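# Stand steel plates on edge in rack slots

## Task

Put every steel plate into its own slot of the rack, standing on one of its long edges (leaning against a slot wall is acceptable). At the end the rack must be upright and everything must be still, and the plates must stay in place without the robot's help. The magnet must be off and holding no plate, and the arm must have released everything and moved away.

## Robot and tools

Robot and frames. There is one six-joint arm with a magnet gripper on its flange. The scene frame is fixed to the table. Its origin is on the tabletop directly below the arm's base, z = 0 is the tabletop and +z points up. The base faces roughly +x, and +y is to its left. The base sits on a mount up to about 0.6 m high and may be tilted by up to about 60 degrees, so reported poses are always in the scene frame, not the base frame. The controlled point is the face point, the centre of the round magnet face. Its z axis points out of the face, and its x and y axes are the gripper's axes.

Tool geometry. The barrel is 48 mm wide and ends 85 mm from the mounting face. Between flange and gripper is a 75 mm disc, 13.5 mm thick. A 22 mm block sticks out from the disc toward the gripper's -y axis, with corners sweeping a 92 mm radius, plus a short cable stub. All of these turn with wrist 3, so keep them clear of the rack and the plates.

Magnet. The seventh number of a row switches it: above 0.01 is on, 0.01 or below is off. This is an absolute setting and it persists. The magnet holds bare steel lying flat over the face centre with about 120 N. The pull drops sharply with any gap (about half at 0.33 mm, under 1 N at 10 mm), so seat the face flat before lifting. Only friction resists sliding, so tilting or fast motion can shed a heavy plate. When off, a weak residual pull of about 0.3 N remains. Result flags: magnet_out=1 means the piston is at the face, magnet_back=1 means it is retracted, and part_present=1 means strong pull on steel is detected (a steel table also triggers it).

execute_actions(actions). actions is a list of chunks. Each chunk is a table of 1 to 15 rows, and each row is 7 numbers: dx, dy, dz, rx, ry, rz, magnet. Each number is in [-1, 1]. Every row is an offset from the face point's pose at the start of that chunk, not from the previous row. The offsets are expressed in the face point's own axes. The scale is 1.0 = 0.6 m for dx, dy, dz and 1.0 = 180 degrees for rx, ry, rz, which together form one rotation vector. Each row lasts one 1/30 s control step, and a short table repeats its last row to fill 15 steps. Write literal numbers only; no expressions. An empty list sends nothing, which is useful for getting a first look. Per step, the commanded pose is clipped to within 100 mm and 16 degrees of the measured pose, and motion lags commands by about 0.17 s.

move(target, speed, stop_force, blocking). target is a single 7-number row laid out as above. It is an offset in face-point axes from the pose in the latest result that showed one, with the magnet value applied at the start. The arm follows a straight path lasting 0.5 to 10 s. speed is in m/s, from 0.002 to 0.5, default 0.25, and turning is capped at twice that in rad/s. stop_force is in N, from 9 to 40: the path halts when the wrist sensor feels that much added resistance along the path, then the arm backs off two steps. Use it only at very slow speed and without rotation, and omit it when pulling away from a contact. It is not allowed during the first 0.2 s or with blocking=false. With blocking=false you get a result after 0.5 s; use wait(0) to poll, and other motion is refused until the move ends. The 'move:' line reports the ending (done, off_target, moving, held, fault, contact) and limits (paced = target clipped; held = steps blocked, after which a speed burst is possible).

wait(seconds): 0 to 10 s holding the last command; it returns early if a move finishes. stop(): brakes a running move. zoom_image(camera='cam_wrist', region=[x0,y0,x1,y1]): pixel box in the 672x504 wrist image, at most 504x504. finished_scene(scene): ends the current scene given its number, irreversibly. Make sure the result holds first.

Result contents. end_effector_position (m) and end_effector_quat_wxyz are measured in the scene frame; the printed position may drift at long reach, so trust the images. The result also gives linear and angular velocity, joint positions and velocities (elbow 0 to 3.142, the others roughly ±6.283, pan ±3.142), and joint torques, which are noisy and offset. Wrist force and torque are given in face-point axes; each axis saturates near 50 N and has an offset of a few N. 'Hand target' is the pose the joint targets aim for. 'Off the commanded pose' compares with the last row sent. 'pose unreachable' and 'cause:' mean a clearance check altered joint targets, with the action index counted from 0. 'joint sent to its limit' names a clamped joint. Step readings list positions during a call, with HELD marking steps that were held back. The wrist camera calibration (K, distortion, T_world_to_cam) is given in OpenCV form and may be slightly off.

Hazards. The arm is stiff: commanding past a contact can trigger a fault. A torque fault occurs if any joint reaches its load limit (135 N m for pan, lift and elbow; 25.2 N m for each wrist). A force fault occurs at 150 N of external force. Either freezes the arm for 10 s. Motors warn at 70 °C and brake at 85 °C, so don't hold loads needlessly. Loose objects may occasionally be nudged by outside pushes. Never push or drop anything off the table. Avoid slams, drops, slips and hard presses. Approach slowly and place plates gently.

Each tool is called after "Call:" by a JSON object that holds its "method" and its "body".

## Session

Call:
{"method": "execute_actions", "body": {"actions": []}}

Scene clock: 0.00 s.
end_effector_position=(+0.3743, +0.3480, +0.3942) magnet_out=0 magnet_back=1 part_present=0 end_effector_quat_wxyz=(-0.258, +0.618, +0.627, -0.399) end_effector_velocity=(-0.000, +0.000, -0.000) end_effector_angular_velocity=(+0.001, +0.001, +0.001)
Joint positions: [ 0.674 -1.144  1.363 -0.912 -1.418 -1.14 ]
Joint velocities: [ 0.001  0.001  0.     0.     0.001 -0.001]
Joint torques (N m, as the arm reports them, + toward a larger angle): no reading
Wrist force (N, on the end effector, along its own x y z axes, offset not removed): no reading
Wrist torque (N m, same axes, about the end effector's origin, offset not removed): no reading
Hand target: +0.374, +0.348, +0.394; -0.258, +0.618, +0.627, -0.399

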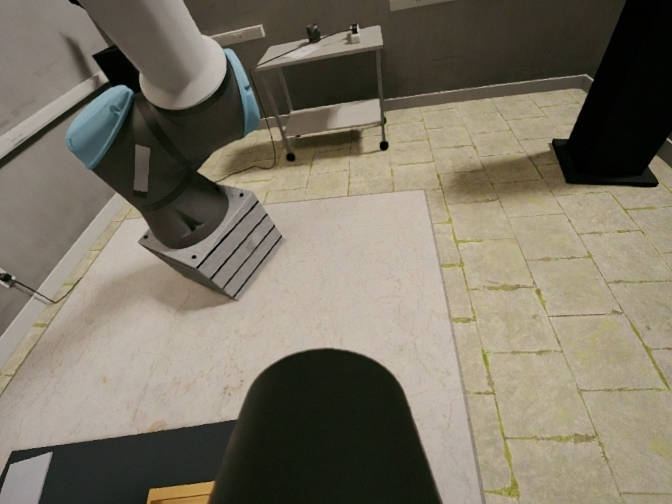

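Call:
{"method": "move", "body": {"target": [-0.3475,-0.006,-0.054,-0.308,0.066,0.004,0], "speed": 0.3}}

Scene clock: 15.33 s.
end_effector_position=(+0.4202, +0.1501, +0.4500) magnet_out=0 magnet_back=1 part_present=0 end_effector_quat_wxyz=(-0.001, +0.707, +0.707, -0.001) end_effector_velocity=(+0.000, -0.002, -0.000) end_effector_angular_velocity=(+0.005, -0.007, +0.001)
Joint positions: [ 0.319 -1.832  1.969 -1.819 -1.639 -1.455]
Joint velocities: [-0.007 -0.005  0.006 -0.009  0.005 -0.008]
Joint torques (N m, as the arm reports them, + toward a larger angle): [ -8.92 -26.71 -10.83  -4.7    2.23  -1.37]
Wrist force (N, on the end effector, along its own x y z axes, offset not removed): [2.6 2.4 -0.8]
Wrist torque (N m, same axes, about the end effector's origin, offset not removed): [0.33 -0.48 -0.01]
Hand target: +0.420, +0.150, +0.450; -0.000, +0.707, +0.707, -0.001
Off the commanded pose: 0.000 m, 0 deg.
move: done
camera_calibration (this result's frames):
cam_wrist: T_world_to_cam=[[0.0125778, 0.999326, 0.0344773, -0.174098], [0.963324, -0.0213532, 0.267489, -0.472896], [0.268045, 0.0298484, -0.962944, 0.398253], [0, 0, 0, 1]] pos_world=[0.350993, 0.151996, 0.515992]

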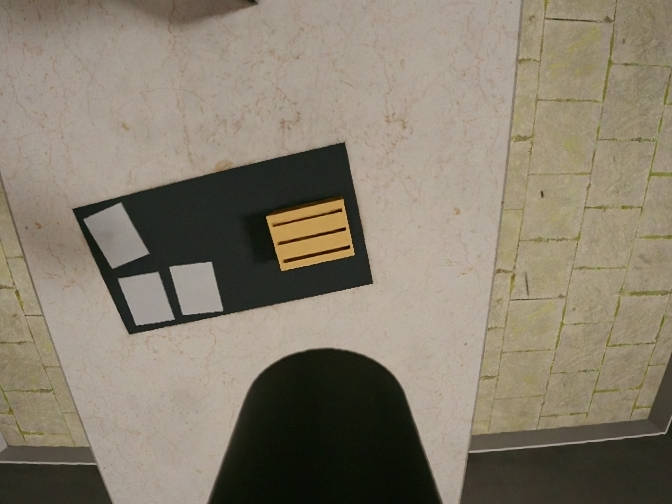

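Call:
{"method": "zoom_image", "body": {"camera": "cam_wrist", "region": [60,130,390,345]}}

Region (60, 130, 390, 345) of cam_wrist's 672x504 image, scaled by 1.527, with more detail than that image has; it fills the top 328 rows of this view, and the rest is white.

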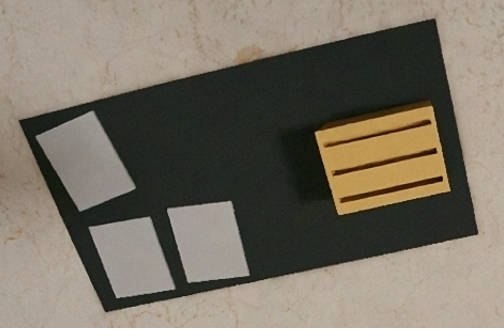

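Call:
{"method": "move", "body": {"target": [-0.0417,0.1833,0.3833,0,0,0,0], "speed": 0.3}}

Scene clock: 28.00 s.
end_effector_position=(+0.5298, +0.1249, +0.2200) magnet_out=0 magnet_back=1 part_present=0 end_effector_quat_wxyz=(-0.001, +0.707, +0.707, -0.001) end_effector_velocity=(+0.001, -0.000, -0.001) end_effector_angular_velocity=(-0.002, +0.000, -0.000)
Joint positions: [ 0.213 -1.305  2.055 -2.438 -1.627 -1.56 ]
Joint velocities: [ 0.     0.004 -0.002 -0.002 -0.002  0.001]
Joint torques (N m, as the arm reports them, + toward a larger angle): [ -7.21 -25.96 -32.53  -4.9    2.63  -1.45]
Wrist force (N, on the end effector, along its own x y z axes, offset not removed): [-2.6 -1.4 1.6]
Wrist torque (N m, same axes, about the end effector's origin, offset not removed): [-0.17 0.36 0.07]
Hand target: +0.530, +0.125, +0.220; -0.001, +0.707, +0.707, -0.001
Off the commanded pose: 0.000 m, 0 deg.
move: done
camera_calibration (this result's frames):
cam_wrist: T_world_to_cam=[[0.0125757, 0.999326, 0.0344952, -0.142422], [0.963321, -0.0213563, 0.2675, -0.517558], [0.268056, 0.0298659, -0.96294, 0.14813], [0, 0, 0, 1]] pos_world=[0.460658, 0.126849, 0.286]

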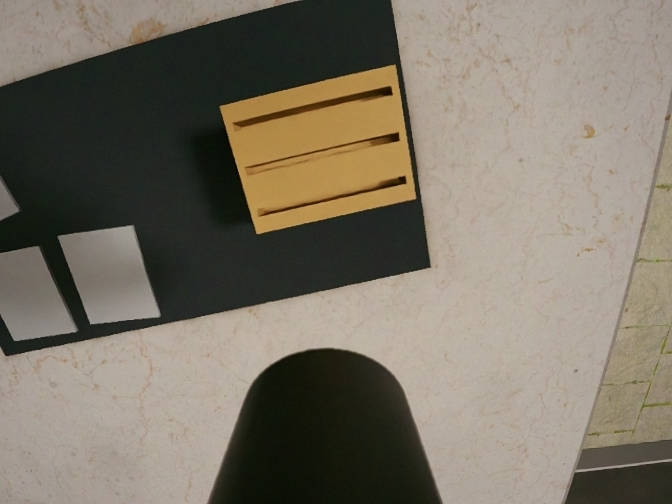

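Call:
{"method": "zoom_image", "body": {"camera": "cam_wrist", "region": [200,40,440,250]}}

Region (200, 40, 440, 250) of cam_wrist's 672x504 image, scaled by 2.100, with more detail than that image has; it fills the top 441 rows of this view, and the rest is white.

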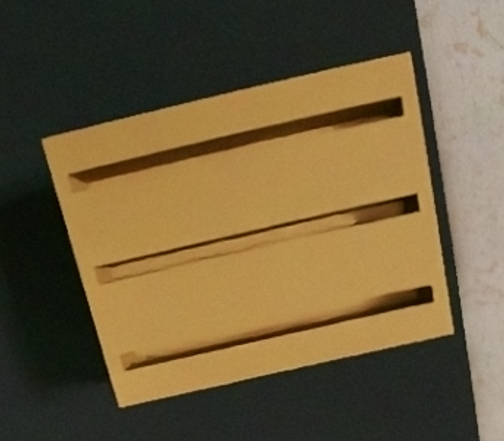

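Call:
{"method": "move", "body": {"target": [0,-0.0167,0.15,0,0,0,0], "speed": 0.2}}

Call:
{"method": "zoom_image", "body": {"camera": "cam_wrist", "region": [100,0,604,340]}}

Scene clock: 53.17 s.
end_effector_position=(+0.5197, +0.1249, +0.1302) magnet_out=0 magnet_back=1 part_present=0 end_effector_quat_wxyz=(-0.001, +0.707, +0.707, -0.001) end_effector_velocity=(-0.000, +0.000, -0.002) end_effector_angular_velocity=(+0.001, +0.001, -0.002)
Joint positions: [ 0.203 -1.119  2.118 -2.688 -1.626 -1.57 ]
Joint velocities: [-0.001  0.004  0.001 -0.005  0.001  0.001]
Joint torques (N m, as the arm reports them, + toward a larger angle): [ -7.42 -27.46  -3.76  -4.67   2.4   -1.46]
Wrist force (N, on the end effector, along its own x y z axes, offset not removed): [0.2 3.5 -1.3]
Wrist torque (N m, same axes, about the end effector's origin, offset not removed): [0.32 -0.03 -0.08]
Hand target: +0.520, +0.125, +0.130; -0.001, +0.707, +0.707, -0.001
Off the commanded pose: 0.000 m, 0 deg.
move: done
camera_calibration (this result's frames):
cam_wrist: T_world_to_cam=[[0.0125759, 0.999326, 0.0344943, -0.139119], [0.963345, -0.0213536, 0.267416, -0.483744], [0.267972, 0.0298669, -0.962964, 0.0643627], [0, 0, 0, 1]] pos_world=[0.450515, 0.126773, 0.196139]

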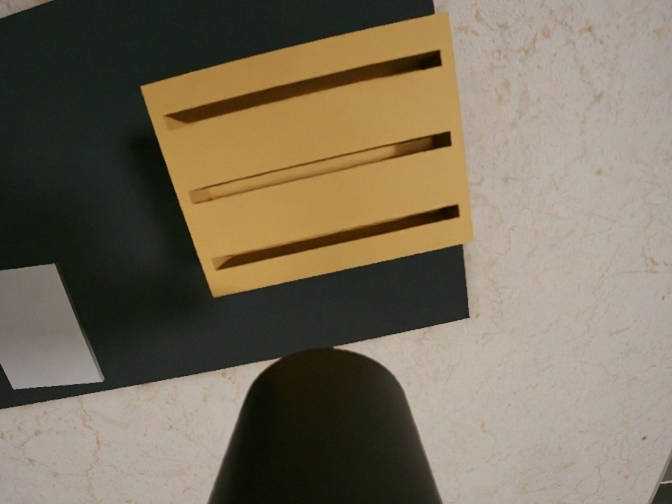

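Region (100, 0, 604, 340) of cam_wrist's 672x504 image, scaled by 1.000; it fills the top 340 rows of this view, and the rest is white.

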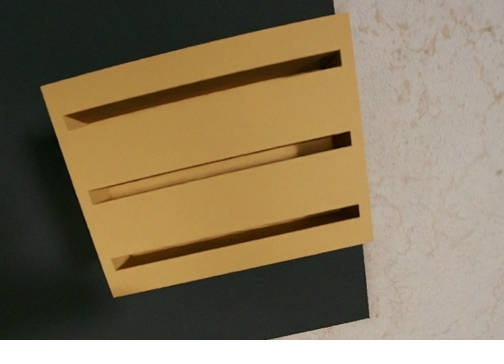

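Call:
{"method": "zoom_image", "body": {"camera": "cam_wrist", "region": [150,40,320,280]}}

Call:
{"method": "zoom_image", "body": {"camera": "cam_wrist", "region": [330,20,490,250]}}

Region (150, 40, 320, 280) of cam_wrist's 672x504 image, scaled by 2.100, with more detail than that image has; it fills the left 357 columns of this view, and the rest is white.

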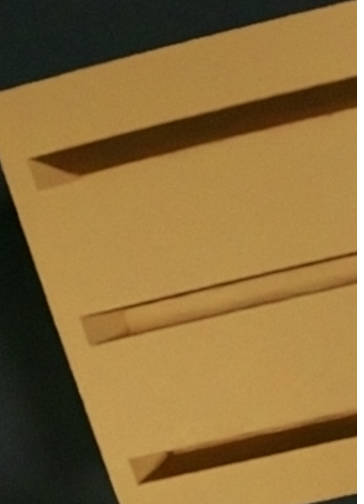

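Region (330, 20, 490, 250) of cam_wrist's 672x504 image, scaled by 2.191, with more detail than that image has; it fills the left 351 columns of this view, and the rest is white.

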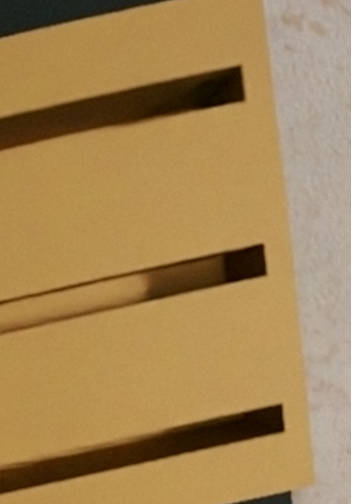

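Call:
{"method": "move", "body": {"target": [-0.475,0.1333,-0.1,0,0,0,0], "speed": 0.3}}

Call:
{"method": "zoom_image", "body": {"camera": "cam_wrist", "region": [100,0,604,400]}}

Scene clock: 74.00 s.
end_effector_position=(+0.5997, -0.1599, +0.1903) magnet_out=0 magnet_back=1 part_present=0 end_effector_quat_wxyz=(-0.001, +0.707, +0.707, -0.001) end_effector_velocity=(+0.001, -0.002, +0.000) end_effector_angular_velocity=(-0.000, +0.001, -0.000)
Joint positions: [-0.282 -1.155  1.856 -2.402 -1.565 -2.051]
Joint velocities: [-0.002  0.002 -0.005  0.003 -0.001 -0.002]
Joint torques (N m, as the arm reports them, + toward a larger angle): [-10.13 -34.4  -31.9    0.04   2.64  -1.23]
Wrist force (N, on the end effector, along its own x y z axes, offset not removed): [-3.1 -2.3 0.4]
Wrist torque (N m, same axes, about the end effector's origin, offset not removed): [-0.22 0.29 0.06]
Hand target: +0.600, -0.160, +0.190; -0.001, +0.707, +0.707, -0.001
Off the commanded pose: 0.000 m, 0 deg.
move: done
camera_calibration (this result's frames):
cam_wrist: T_world_to_cam=[[0.0125829, 0.999325, 0.0345096, 0.142336], [0.963309, -0.0213685, 0.267542, -0.583027], [0.268099, 0.0298769, -0.962928, 0.109234], [0, 0, 0, 1]] pos_world=[0.530558, -0.157962, 0.256257]

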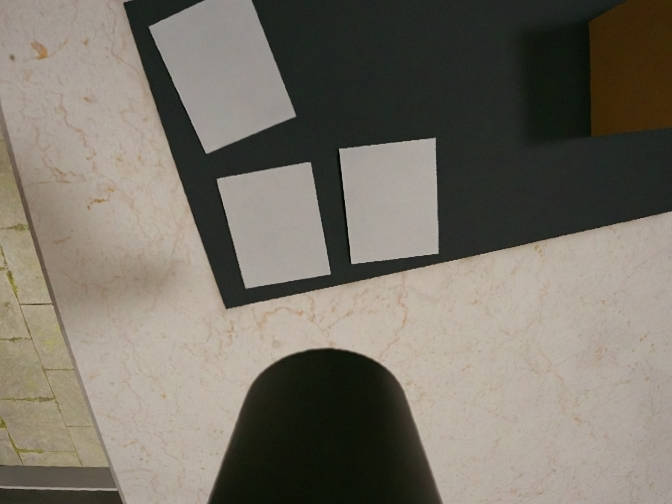

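Region (100, 0, 604, 400) of cam_wrist's 672x504 image, scaled by 1.000; it fills the top 400 rows of this view, and the rest is white.

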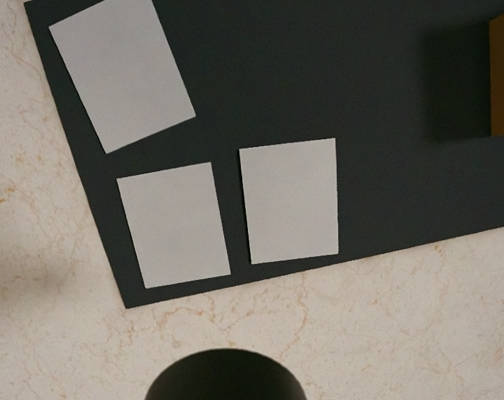

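Call:
{"method": "zoom_image", "body": {"camera": "cam_wrist", "region": [200,120,460,300]}}

Call:
{"method": "zoom_image", "body": {"camera": "cam_wrist", "region": [120,0,340,170]}}

Region (200, 120, 460, 300) of cam_wrist's 672x504 image, scaled by 1.938, with more detail than that image has; it fills the top 349 rows of this view, and the rest is white.

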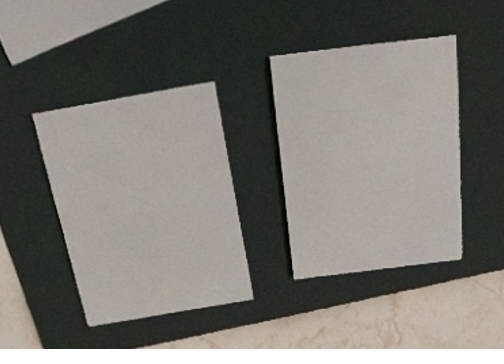

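Region (120, 0, 340, 170) of cam_wrist's 672x504 image, scaled by 2.291, with more detail than that image has; it fills the top 389 rows of this view, and the rest is white.

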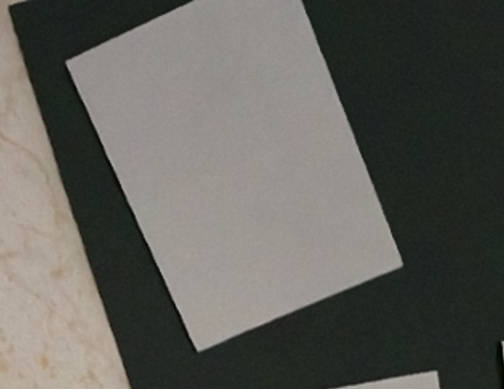

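Call:
{"method": "move", "body": {"target": [0.1327,-0.0672,0.2755,0,0,-0.0333,0], "speed": 0.25}}

Call:
{"method": "move", "body": {"target": [0,0,0.045,0,0,0,0], "speed": 0.008, "stop_force": 10}}

Scene clock: 121.07 s.
end_effector_position=(+0.5591, -0.0805, +0.0251) magnet_out=0 magnet_back=1 part_present=0 end_effector_quat_wxyz=(-0.001, +0.669, +0.743, -0.001) end_effector_velocity=(+0.001, +0.000, -0.002) end_effector_angular_velocity=(-0.001, -0.002, -0.001)
Joint positions: [-0.181 -0.857  2.011 -2.854 -1.578 -2.056]
Joint velocities: [ 0.     0.005 -0.002 -0.004 -0.     0.001]
Joint torques (N m, as the arm reports them, + toward a larger angle): [ 14.2  -38.9  -22.26  -4.85  -1.96   1.48]
Wrist force (N, on the end effector, along its own x y z axes, offset not removed): [0.9 3.9 -0.4]
Wrist torque (N m, same axes, about the end effector's origin, offset not removed): [0.30 -0.02 0.14]
Hand target: +0.559, -0.080, +0.025; -0.001, +0.669, +0.743, -0.001
Off the commanded pose: 0.000 m, 0 deg.
move: done
camera_calibration (this result's frames):
cam_wrist: T_world_to_cam=[[-0.0917605, 0.995173, 0.0348061, 0.127224], [0.960348, 0.0792, 0.267319, -0.488255], [0.263272, 0.0579553, -0.962979, -0.0363961], [0, 0, 0, 1]] pos_world=[0.490151, -0.0858302, 0.0910428]

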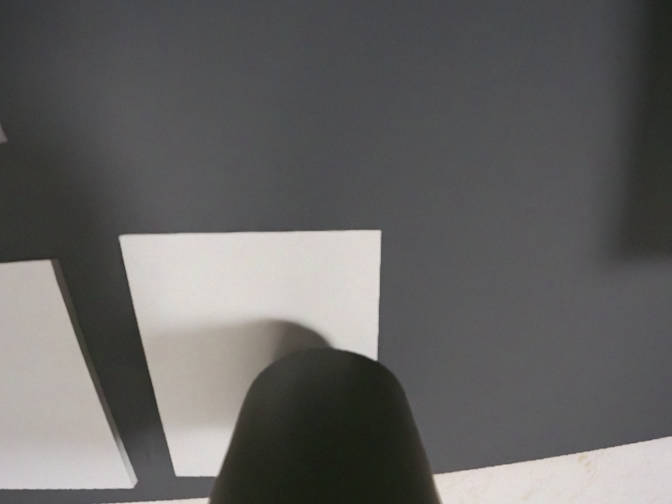

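Scene clock: 123.83 s.
end_effector_position=(+0.5592, -0.0806, +0.0059) magnet_out=0 magnet_back=1 part_present=0 end_effector_quat_wxyz=(-0.001, +0.669, +0.743, -0.001) end_effector_velocity=(-0.000, +0.001, +0.001) end_effector_angular_velocity=(+0.001, +0.001, +0.002)
Joint positions: [-0.182 -0.809  1.998 -2.889 -1.578 -2.057]
Joint velocities: [ 0.002 -0.003  0.001  0.004  0.001 -0.   ]
Joint torques (N m, as the arm reports them, + toward a larger angle): [ -9.24 -38.29 -13.49  -0.97   2.23  -1.22]
Wrist force (N, on the end effector, along its own x y z axes, offset not removed): [9.2 -29.9 -42.9]
Wrist torque (N m, same axes, about the end effector's origin, offset not removed): [-1.05 -0.13 -0.04]
Hand target: +0.559, -0.081, +0.006; -0.001, +0.669, +0.743, -0.001
Off the commanded pose: 0.008 m, 0 deg.
move: contact
camera_calibration (this result's frames):
cam_wrist: T_world_to_cam=[[-0.0917699, 0.995174, 0.0347352, 0.127954], [0.96033, 0.0792244, 0.267376, -0.483157], [0.263333, 0.0578943, -0.962966, -0.0548858], [0, 0, 0, 1]] pos_world=[0.490185, -0.0858807, 0.0718867]

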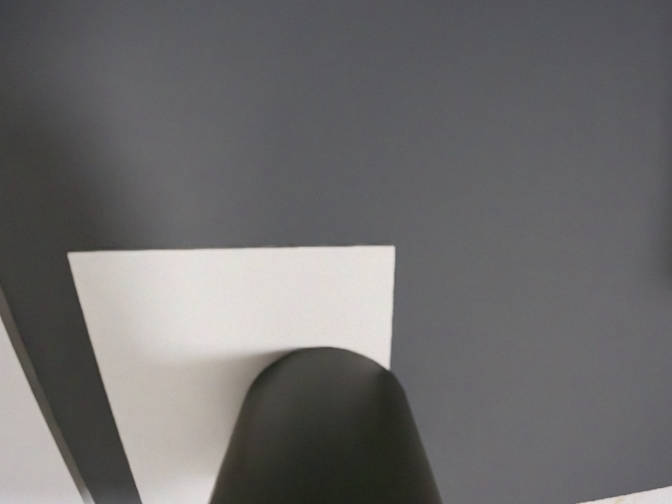

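Call:
{"method": "execute_actions", "body": {"actions": [[[0,0,0,0,0,0,1]]]}}

Scene clock: 132.87 s.
end_effector_position=(+0.5591, -0.0805, +0.0059) magnet_out=1 magnet_back=0 part_present=1 end_effector_quat_wxyz=(-0.001, +0.669, +0.743, -0.001) end_effector_velocity=(+0.000, -0.000, +0.000) end_effector_angular_velocity=(-0.001, -0.001, +0.000)
Joint positions: [-0.182 -0.809  1.998 -2.889 -1.578 -2.057]
Joint velocities: [ 0.     0.    -0.001 -0.    -0.    -0.   ]
Joint torques (N m, as the arm reports them, + toward a larger angle): [ -4.26 -19.48 -28.07  -2.91   2.08   1.17]
Wrist force (N, on the end effector, along its own x y z axes, offset not removed): [8.0 -17.3 -34.5]
Wrist torque (N m, same axes, about the end effector's origin, offset not removed): [-1.19 -0.52 0.38]
Hand target: +0.559, -0.081, +0.006; -0.001, +0.669, +0.743, -0.001
Off the commanded pose: 0.000 m, 0 deg.
Step readings (end_effector_position):
0: (+0.5591, -0.0805, +0.0061)
1: (+0.5591, -0.0805, +0.0061)
2: (+0.5591, -0.0805, +0.0061)
4: (+0.5591, -0.0805, +0.0060)
8: (+0.5591, -0.0805, +0.0059)
15: end_effector_position above
camera_calibration (this result's frames):
cam_wrist: T_world_to_cam=[[-0.0917544, 0.995174, 0.0347916, 0.127905], [0.960362, 0.079201, 0.267267, -0.483095], [0.263222, 0.0579355, -0.962994, -0.0548036], [0, 0, 0, 1]] pos_world=[0.490107, -0.0858507, 0.0718899]

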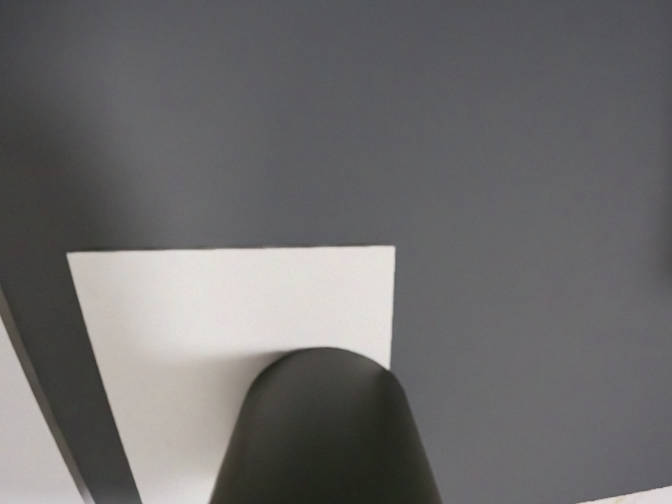

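Call:
{"method": "move", "body": {"target": [0,0,-0.3,0,0,0,1], "speed": 0.2}}

Scene clock: 146.77 s.
end_effector_position=(+0.5593, -0.0803, +0.1858) magnet_out=1 magnet_back=0 part_present=1 end_effector_quat_wxyz=(-0.001, +0.669, +0.743, -0.001) end_effector_velocity=(-0.000, +0.001, +0.002) end_effector_angular_velocity=(+0.002, -0.000, +0.001)
Joint positions: [-0.179 -1.233  2.024 -2.491 -1.578 -2.054]
Joint velocities: [ 0.    -0.004 -0.     0.005  0.002 -0.001]
Joint torques (N m, as the arm reports them, + toward a larger angle): [ -9.53 -48.51 -33.03  -0.1   -1.21  -1.21]
Wrist force (N, on the end effector, along its own x y z axes, offset not removed): [-1.3 0.0 -3.0]
Wrist torque (N m, same axes, about the end effector's origin, offset not removed): [0.12 0.23 0.42]
Hand target: +0.559, -0.080, +0.186; -0.001, +0.669, +0.743, -0.001
Off the commanded pose: 0.000 m, 0 deg.
move: done
camera_calibration (this result's frames):
cam_wrist: T_world_to_cam=[[-0.0918415, 0.995166, 0.0347702, 0.121471], [0.960352, 0.0792902, 0.267276, -0.531421], [0.263227, 0.0579387, -0.962992, 0.118335], [0, 0, 0, 1]] pos_world=[0.490358, -0.0856038, 0.251768]

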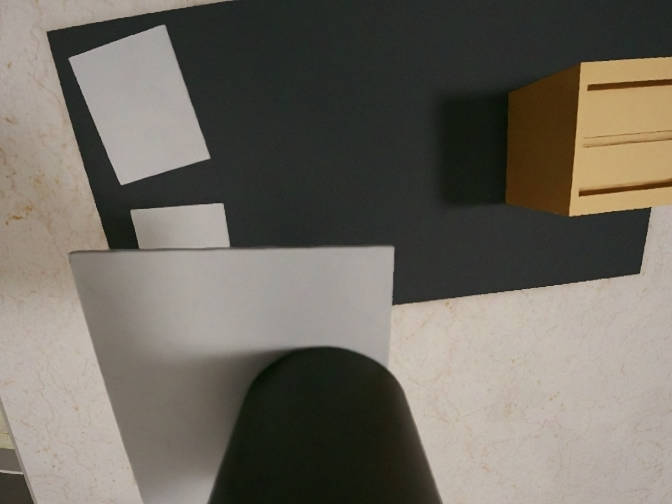

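Call:
{"method": "move", "body": {"target": [0.3543,-0.1925,-0.007,0.4081,0.3693,-0.4081,1], "speed": 0.25}}

Scene clock: 156.40 s.
end_effector_position=(+0.4224, +0.1189, +0.1903) magnet_out=1 magnet_back=0 part_present=1 end_effector_quat_wxyz=(+0.704, +0.072, -0.703, +0.072) end_effector_velocity=(-0.001, +0.002, +0.000) end_effector_angular_velocity=(+0.004, +0.005, +0.007)
Joint positions: [ 0.246 -0.759  1.472 -0.819 -1.73  -3.081]
Joint velocities: [ 0.005  0.002 -0.001  0.004 -0.002 -0.004]
Joint torques (N m, as the arm reports them, + toward a larger angle): [ 15.25 -42.17 -27.87   4.41  -1.71  -1.43]
Wrist force (N, on the end effector, along its own x y z axes, offset not removed): [-1.9 3.4 2.8]
Wrist torque (N m, same axes, about the end effector's origin, offset not removed): [0.36 0.23 0.07]
Hand target: +0.422, +0.119, +0.190; +0.704, +0.072, -0.703, +0.072
Off the commanded pose: 0.000 m, 0 deg.
move: done
camera_calibration (this result's frames):
cam_wrist: T_world_to_cam=[[0.0334333, 0.0209757, 0.999221, -0.210115], [0.0691398, 0.997336, -0.0232495, -0.0943525], [-0.997047, 0.0698633, 0.031894, 0.48876], [0, 0, 0, 1]] pos_world=[0.500865, 0.064362, 0.192169]

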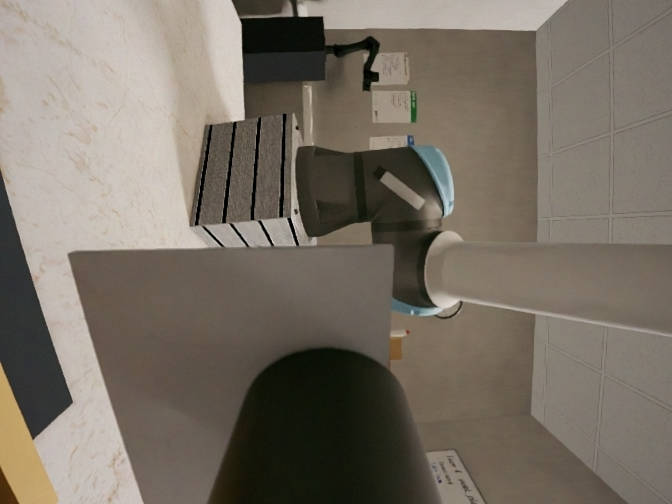

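Call:
{"method": "move", "body": {"target": [-0.07,0,0,0,0,0,1], "speed": 0.08}}

Scene clock: 158.67 s.
end_effector_position=(+0.4223, +0.1189, +0.1484) magnet_out=1 magnet_back=0 part_present=1 end_effector_quat_wxyz=(+0.704, +0.072, -0.703, +0.072) end_effector_velocity=(-0.000, -0.000, -0.002) end_effector_angular_velocity=(-0.002, +0.000, -0.000)
Joint positions: [ 0.242 -0.685  1.46  -0.882 -1.734 -3.081]
Joint velocities: [-0.001  0.003 -0.    -0.002 -0.001  0.002]
Joint torques (N m, as the arm reports them, + toward a larger angle): [ -6.11 -42.56 -26.06   0.26  -1.74  -1.1 ]
Wrist force (N, on the end effector, along its own x y z axes, offset not removed): [-4.8 0.4 1.0]
Wrist torque (N m, same axes, about the end effector's origin, offset not removed): [0.16 0.26 -0.06]
Hand target: +0.422, +0.119, +0.148; +0.704, +0.072, -0.703, +0.072
Off the commanded pose: 0.000 m, 0 deg.
move: done
camera_calibration (this result's frames):
cam_wrist: T_world_to_cam=[[0.0334223, 0.0209734, 0.999221, -0.168267], [0.0691379, 0.997336, -0.0232464, -0.0952679], [-0.997047, 0.069861, 0.0318832, 0.490075], [0, 0, 0, 1]] pos_world=[0.500838, 0.0643062, 0.150297]

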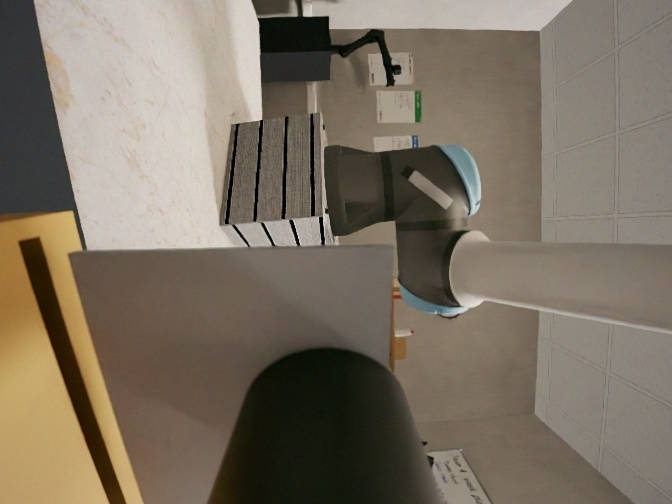

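Call:
{"method": "zoom_image", "body": {"camera": "cam_wrist", "region": [0,170,200,400]}}

Region (0, 170, 200, 400) of cam_wrist's 672x504 image, scaled by 2.191, with more detail than that image has; it fills the left 438 columns of this view, and the rest is white.

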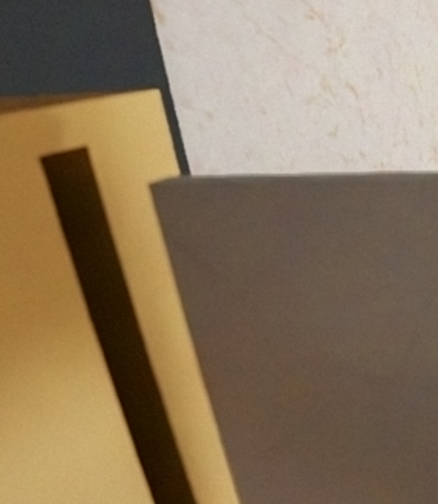

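Call:
{"method": "move", "body": {"target": [-0.0133,0,0.005,0,0,0,1], "speed": 0.03}}

Call:
{"method": "zoom_image", "body": {"camera": "cam_wrist", "region": [0,170,200,400]}}

Scene clock: 173.87 s.
end_effector_position=(+0.4195, +0.1183, +0.1406) magnet_out=1 magnet_back=0 part_present=1 end_effector_quat_wxyz=(+0.704, +0.072, -0.703, +0.072) end_effector_velocity=(-0.001, -0.000, -0.002) end_effector_angular_velocity=(-0.001, +0.001, -0.001)
Joint positions: [ 0.24  -0.675  1.468 -0.899 -1.735 -3.081]
Joint velocities: [-0.001  0.002  0.002 -0.003  0.     0.001]
Joint torques (N m, as the arm reports them, + toward a larger angle): [ -5.86 -44.57  -0.55   0.41  -2.    -1.35]
Wrist force (N, on the end effector, along its own x y z axes, offset not removed): [-2.5 2.8 2.6]
Wrist torque (N m, same axes, about the end effector's origin, offset not removed): [0.06 0.14 0.19]
Hand target: +0.419, +0.118, +0.140; +0.704, +0.072, -0.703, +0.072
Off the commanded pose: 0.000 m, 0 deg.
move: done
camera_calibration (this result's frames):
cam_wrist: T_world_to_cam=[[0.0334199, 0.0209741, 0.999221, -0.160311], [0.0691384, 0.997336, -0.0232469, -0.0946444], [-0.997047, 0.0698615, 0.0318808, 0.487484], [0, 0, 0, 1]] pos_world=[0.497945, 0.0636983, 0.142444]

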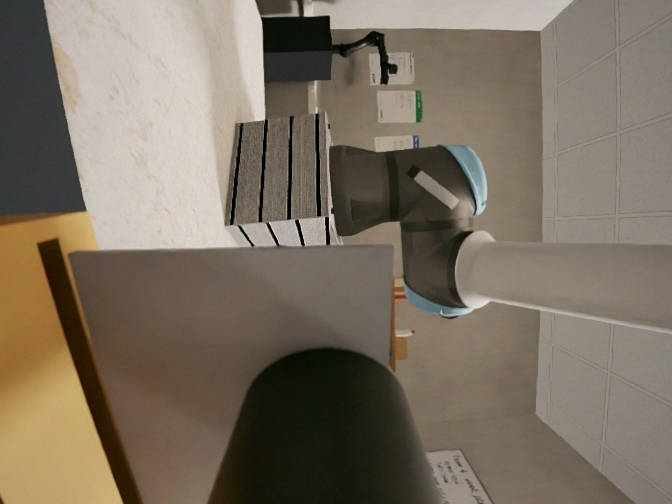

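Region (0, 170, 200, 400) of cam_wrist's 672x504 image, scaled by 2.191, with more detail than that image has; it fills the left 438 columns of this view, and the rest is white.

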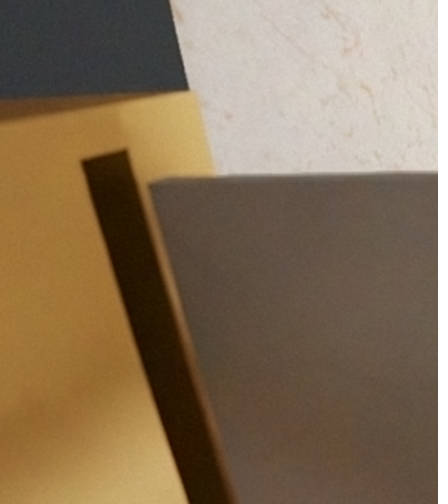

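Call:
{"method": "move", "body": {"target": [-0.0083,0,0.003,0,0,0,1], "speed": 0.02}}

Call:
{"method": "zoom_image", "body": {"camera": "cam_wrist", "region": [0,170,200,400]}}

Scene clock: 181.43 s.
end_effector_position=(+0.4178, +0.1179, +0.1358) magnet_out=1 magnet_back=0 part_present=1 end_effector_quat_wxyz=(+0.704, +0.072, -0.703, +0.072) end_effector_velocity=(-0.001, +0.000, -0.002) end_effector_angular_velocity=(-0.000, +0.001, +0.001)
Joint positions: [ 0.239 -0.669  1.472 -0.909 -1.736 -3.082]
Joint velocities: [ 0.     0.004  0.002 -0.004 -0.001  0.   ]
Joint torques (N m, as the arm reports them, + toward a larger angle): [ -2.45 -11.73   8.04 -12.46   0.37   1.71]
Wrist force (N, on the end effector, along its own x y z axes, offset not removed): [50.0 -13.8 -4.6]
Wrist torque (N m, same axes, about the end effector's origin, offset not removed): [-0.07 1.87 0.35]
Hand target: +0.418, +0.118, +0.136; +0.704, +0.072, -0.703, +0.072
Off the commanded pose: 0.000 m, 0 deg.
move: done
camera_calibration (this result's frames):
cam_wrist: T_world_to_cam=[[0.0332806, 0.020941, 0.999227, -0.155401], [0.0690784, 0.997341, -0.0232022, -0.0942219], [-0.997056, 0.0697972, 0.0317456, 0.486032], [0, 0, 0, 1]] pos_world=[0.496281, 0.063302, 0.137665]

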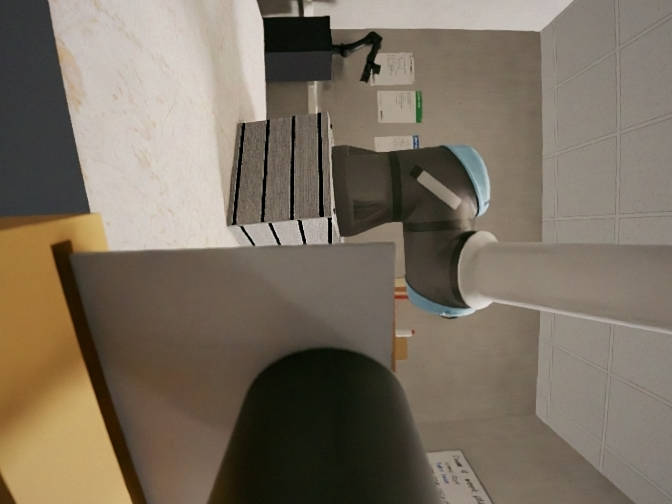

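Region (0, 170, 200, 400) of cam_wrist's 672x504 image, scaled by 2.191, with more detail than that image has; it fills the left 438 columns of this view, and the rest is white.

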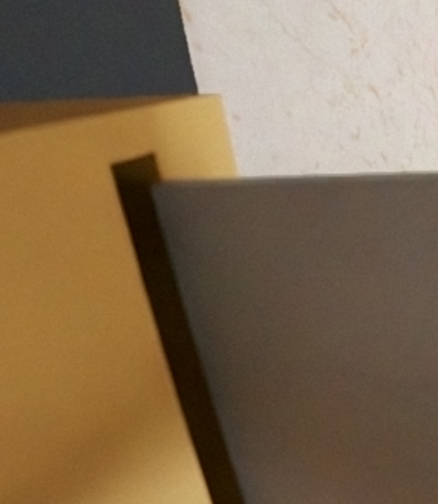

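Call:
{"method": "move", "body": {"target": [0.004,0,0,0,0,0,1], "speed": 0.02}}

Call:
{"method": "zoom_image", "body": {"camera": "cam_wrist", "region": [0,170,200,400]}}

Scene clock: 184.17 s.
end_effector_position=(+0.4178, +0.1179, +0.1381) magnet_out=1 magnet_back=0 part_present=1 end_effector_quat_wxyz=(+0.704, +0.072, -0.703, +0.072) end_effector_velocity=(-0.000, +0.001, +0.000) end_effector_angular_velocity=(+0.000, +0.000, +0.002)
Joint positions: [ 0.24  -0.673  1.473 -0.906 -1.736 -3.082]
Joint velocities: [ 0.002 -0.001  0.     0.001  0.     0.   ]
Joint torques (N m, as the arm reports them, + toward a larger angle): [ 15.81 -61.22   1.35   4.5    2.62   1.25]
Wrist force (N, on the end effector, along its own x y z axes, offset not removed): [-4.2 4.7 1.8]
Wrist torque (N m, same axes, about the end effector's origin, offset not removed): [0.22 -0.08 0.15]
Hand target: +0.418, +0.118, +0.138; +0.704, +0.072, -0.703, +0.072
Off the commanded pose: 0.000 m, 0 deg.
move: done
camera_calibration (this result's frames):
cam_wrist: T_world_to_cam=[[0.0332855, 0.0209499, 0.999226, -0.15774], [0.0690874, 0.997341, -0.0232118, -0.0941708], [-0.997055, 0.0698066, 0.0317496, 0.485955], [0, 0, 0, 1]] pos_world=[0.496281, 0.0633021, 0.140003]

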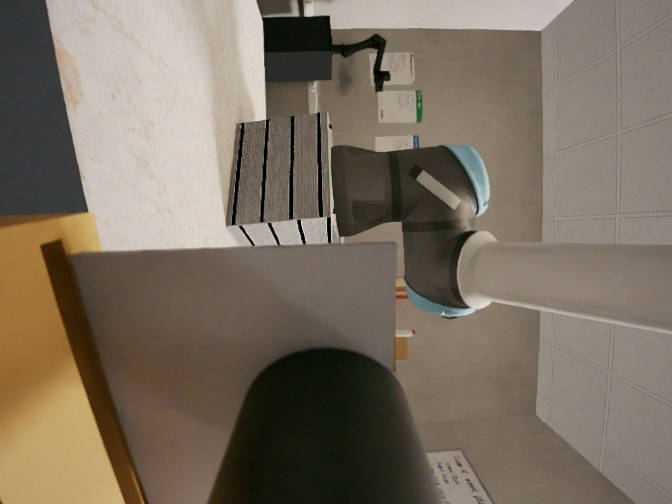

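Region (0, 170, 200, 400) of cam_wrist's 672x504 image, scaled by 2.191, with more detail than that image has; it fills the left 438 columns of this view, and the rest is white.

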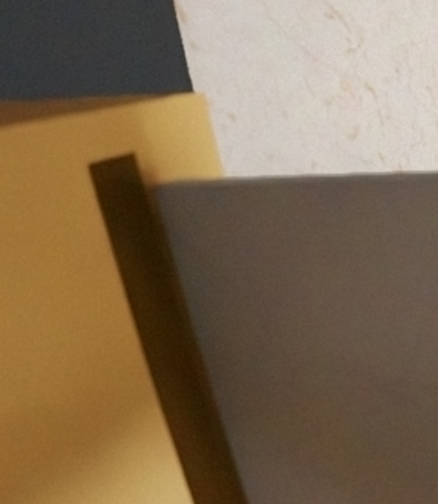

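Call:
{"method": "move", "body": {"target": [0,0,-0.006,0,0,0,1], "speed": 0.02}}

Call:
{"method": "zoom_image", "body": {"camera": "cam_wrist", "region": [0,190,160,374]}}

Scene clock: 190.77 s.
end_effector_position=(+0.4212, +0.1186, +0.1381) magnet_out=1 magnet_back=0 part_present=1 end_effector_quat_wxyz=(+0.704, +0.072, -0.703, +0.072) end_effector_velocity=(+0.001, +0.000, +0.000) end_effector_angular_velocity=(-0.002, -0.001, +0.002)
Joint positions: [ 0.241 -0.668  1.46  -0.899 -1.735 -3.082]
Joint velocities: [ 0.001  0.001 -0.004  0.002 -0.001  0.002]
Joint torques (N m, as the arm reports them, + toward a larger angle): [ 16.26 -43.64 -28.75   4.33   2.46   1.83]
Wrist force (N, on the end effector, along its own x y z axes, offset not removed): [-1.2 0.6 0.2]
Wrist torque (N m, same axes, about the end effector's origin, offset not removed): [-0.02 -0.14 0.14]
Hand target: +0.421, +0.119, +0.138; +0.704, +0.072, -0.703, +0.072
Off the commanded pose: 0.000 m, 0 deg.
move: done
camera_calibration (this result's frames):
cam_wrist: T_world_to_cam=[[0.0332824, 0.0209462, 0.999226, -0.157869], [0.0690876, 0.997341, -0.0232079, -0.0951188], [-0.997055, 0.0698066, 0.0317468, 0.489337], [0, 0, 0, 1]] pos_world=[0.499721, 0.0640137, 0.140004]

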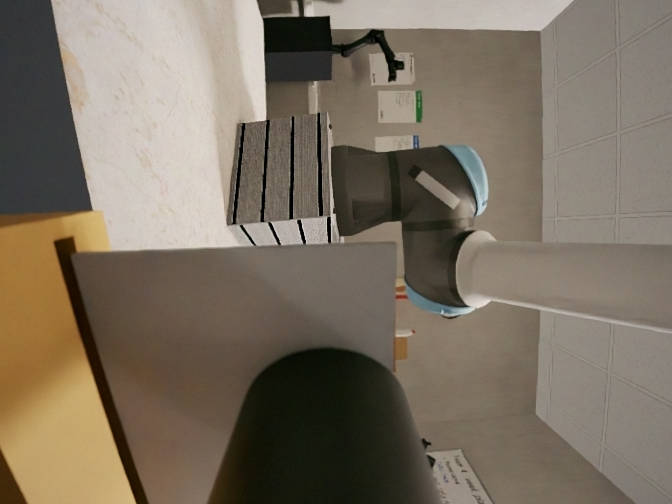

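Region (0, 190, 160, 374) of cam_wrist's 672x504 image, scaled by 2.739, with more detail than that image has; it fills the left 438 columns of this view, and the rest is white.

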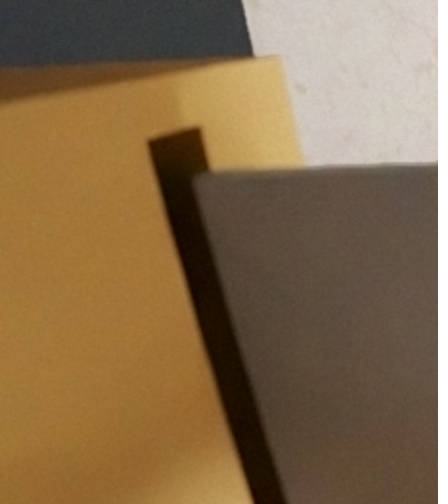

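Call:
{"method": "move", "body": {"target": [0,0,-0.0015,0,0,0,1], "speed": 0.01}}

Call:
{"method": "move", "body": {"target": [-0.012,0,0,0,0,0,1], "speed": 0.003, "stop_force": 9}}

Call:
{"method": "zoom_image", "body": {"camera": "cam_wrist", "region": [0,190,160,374]}}

Scene clock: 195.97 s.
end_effector_position=(+0.4221, +0.1188, +0.1381) magnet_out=1 magnet_back=0 part_present=1 end_effector_quat_wxyz=(+0.704, +0.072, -0.703, +0.072) end_effector_velocity=(+0.000, -0.001, -0.000) end_effector_angular_velocity=(-0.001, +0.000, -0.001)
Joint positions: [ 0.241 -0.667  1.457 -0.897 -1.735 -3.081]
Joint velocities: [-0.001  0.     0.     0.    -0.001  0.001]
Joint torques (N m, as the arm reports them, + toward a larger angle): [ 16.45 -42.74 -25.5    4.69   2.76   1.65]
Wrist force (N, on the end effector, along its own x y z axes, offset not removed): [-4.9 -0.7 -0.7]
Wrist torque (N m, same axes, about the end effector's origin, offset not removed): [-0.04 0.21 -0.02]
Hand target: +0.422, +0.119, +0.138; +0.704, +0.072, -0.703, +0.072
Off the commanded pose: 0.000 m, 0 deg.
move: done
camera_calibration (this result's frames):
cam_wrist: T_world_to_cam=[[0.0332808, 0.020946, 0.999227, -0.1579], [0.0690876, 0.997341, -0.0232076, -0.0953563], [-0.997055, 0.0698065, 0.0317452, 0.490185], [0, 0, 0, 1]] pos_world=[0.500584, 0.064192, 0.140004]

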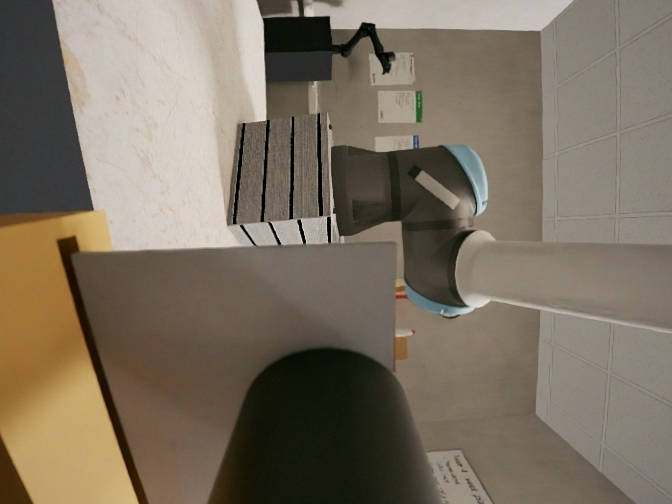

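Scene clock: 198.60 s.
end_effector_position=(+0.4221, +0.1187, +0.1310) magnet_out=1 magnet_back=0 part_present=1 end_effector_quat_wxyz=(+0.704, +0.072, -0.703, +0.072) end_effector_velocity=(-0.000, +0.001, -0.000) end_effector_angular_velocity=(+0.001, -0.000, -0.001)
Joint positions: [ 0.24  -0.653  1.453 -0.906 -1.736 -3.082]
Joint velocities: [ 0.001  0.001 -0.    -0.001  0.001 -0.001]
Joint torques (N m, as the arm reports them, + toward a larger angle): [ -5.38 -42.46 -26.76   0.36  -1.98  -1.2 ]
Wrist force (N, on the end effector, along its own x y z axes, offset not removed): [-4.7 0.4 1.2]
Wrist torque (N m, same axes, about the end effector's origin, offset not removed): [-0.07 0.24 0.23]
Hand target: +0.422, +0.119, +0.131; +0.704, +0.072, -0.703, +0.072
Off the commanded pose: 0.000 m, 0 deg.
move: done
camera_calibration (this result's frames):
cam_wrist: T_world_to_cam=[[0.0332807, 0.0209459, 0.999227, -0.150741], [0.0690875, 0.997341, -0.0232074, -0.095513], [-0.997055, 0.0698064, 0.031745, 0.49041], [0, 0, 0, 1]] pos_world=[0.500581, 0.0641827, 0.13284]

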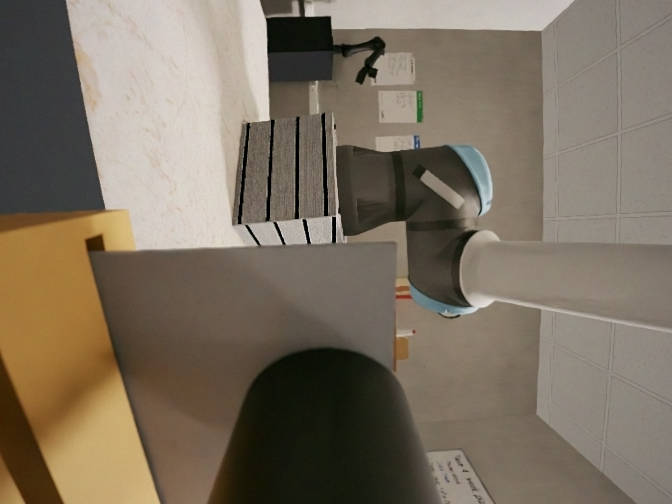

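Region (0, 190, 160, 374) of cam_wrist's 672x504 image, scaled by 2.739, with more detail than that image has; it fills the left 438 columns of this view, and the rest is white.

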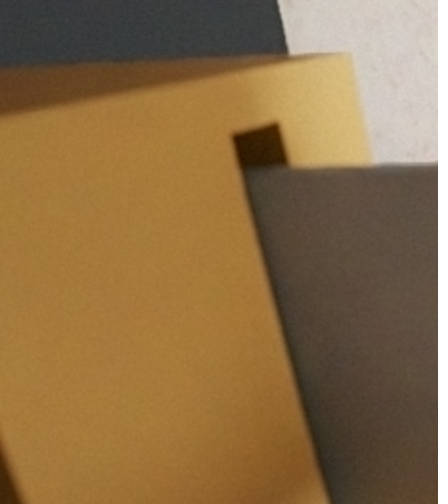

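Call:
{"method": "move", "body": {"target": [-0.02,0,0,0,0,0,1], "speed": 0.012, "stop_force": 9}}

Call:
{"method": "move", "body": {"target": [-0.02,0,0,0,0,0,1], "speed": 0.003, "stop_force": 9}}

Scene clock: 202.47 s.
end_effector_position=(+0.4221, +0.1187, +0.1191) magnet_out=1 magnet_back=0 part_present=1 end_effector_quat_wxyz=(+0.704, +0.072, -0.703, +0.072) end_effector_velocity=(+0.001, -0.000, -0.002) end_effector_angular_velocity=(-0.000, -0.002, +0.001)
Joint positions: [ 0.239 -0.631  1.447 -0.922 -1.737 -3.082]
Joint velocities: [-0.     0.003 -0.002 -0.002 -0.001  0.   ]
Joint torques (N m, as the arm reports them, + toward a larger angle): [ -6.07 -43.25 -23.85   0.63  -1.93  -1.08]
Wrist force (N, on the end effector, along its own x y z axes, offset not removed): [-2.6 5.1 0.9]
Wrist torque (N m, same axes, about the end effector's origin, offset not removed): [0.37 -0.16 0.06]
Hand target: +0.422, +0.119, +0.119; +0.704, +0.072, -0.703, +0.072
Off the commanded pose: 0.000 m, 0 deg.
move: done
camera_calibration (this result's frames):
cam_wrist: T_world_to_cam=[[0.0332799, 0.0209458, 0.999227, -0.13889], [0.0690875, 0.997341, -0.0232073, -0.0957721], [-0.997055, 0.0698064, 0.0317443, 0.490782], [0, 0, 0, 1]] pos_world=[0.500576, 0.0641668, 0.12098]

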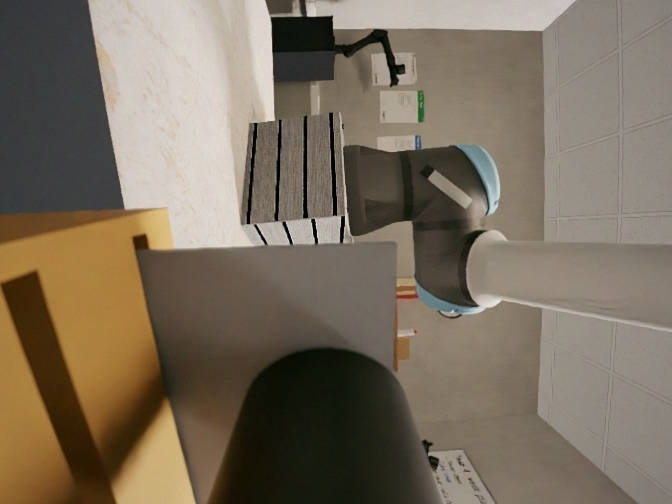

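Scene clock: 204.57 s.
end_effector_position=(+0.4221, +0.1187, +0.1139) magnet_out=1 magnet_back=0 part_present=1 end_effector_quat_wxyz=(+0.704, +0.072, -0.703, +0.072) end_effector_velocity=(+0.000, -0.000, +0.000) end_effector_angular_velocity=(+0.002, -0.000, -0.002)
Joint positions: [ 0.239 -0.621  1.443 -0.928 -1.737 -3.082]
Joint velocities: [-0.001 -0.001  0.    -0.     0.001 -0.002]
Joint torques (N m, as the arm reports them, + toward a larger angle): [ -5.34 -54.09 -15.64  -1.95  -1.95  -0.63]
Wrist force (N, on the end effector, along its own x y z axes, offset not removed): [19.2 0.2 0.8]
Wrist torque (N m, same axes, about the end effector's origin, offset not removed): [-0.05 0.02 -0.09]
Hand target: +0.422, +0.119, +0.114; +0.704, +0.072, -0.703, +0.072
Off the commanded pose: 0.007 m, 0 deg.
move: contact
camera_calibration (this result's frames):
cam_wrist: T_world_to_cam=[[0.0332027, 0.0209305, 0.999229, -0.133642], [0.069099, 0.99734, -0.0231869, -0.0958935], [-0.997057, 0.0698156, 0.0316681, 0.491004], [0, 0, 0, 1]] pos_world=[0.500623, 0.0641558, 0.115767]

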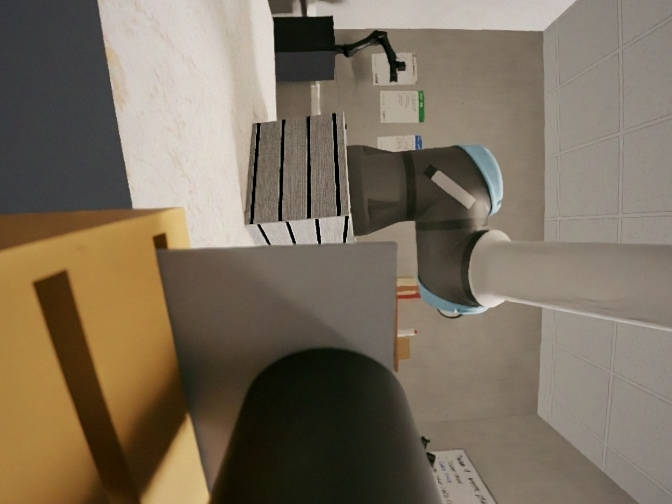

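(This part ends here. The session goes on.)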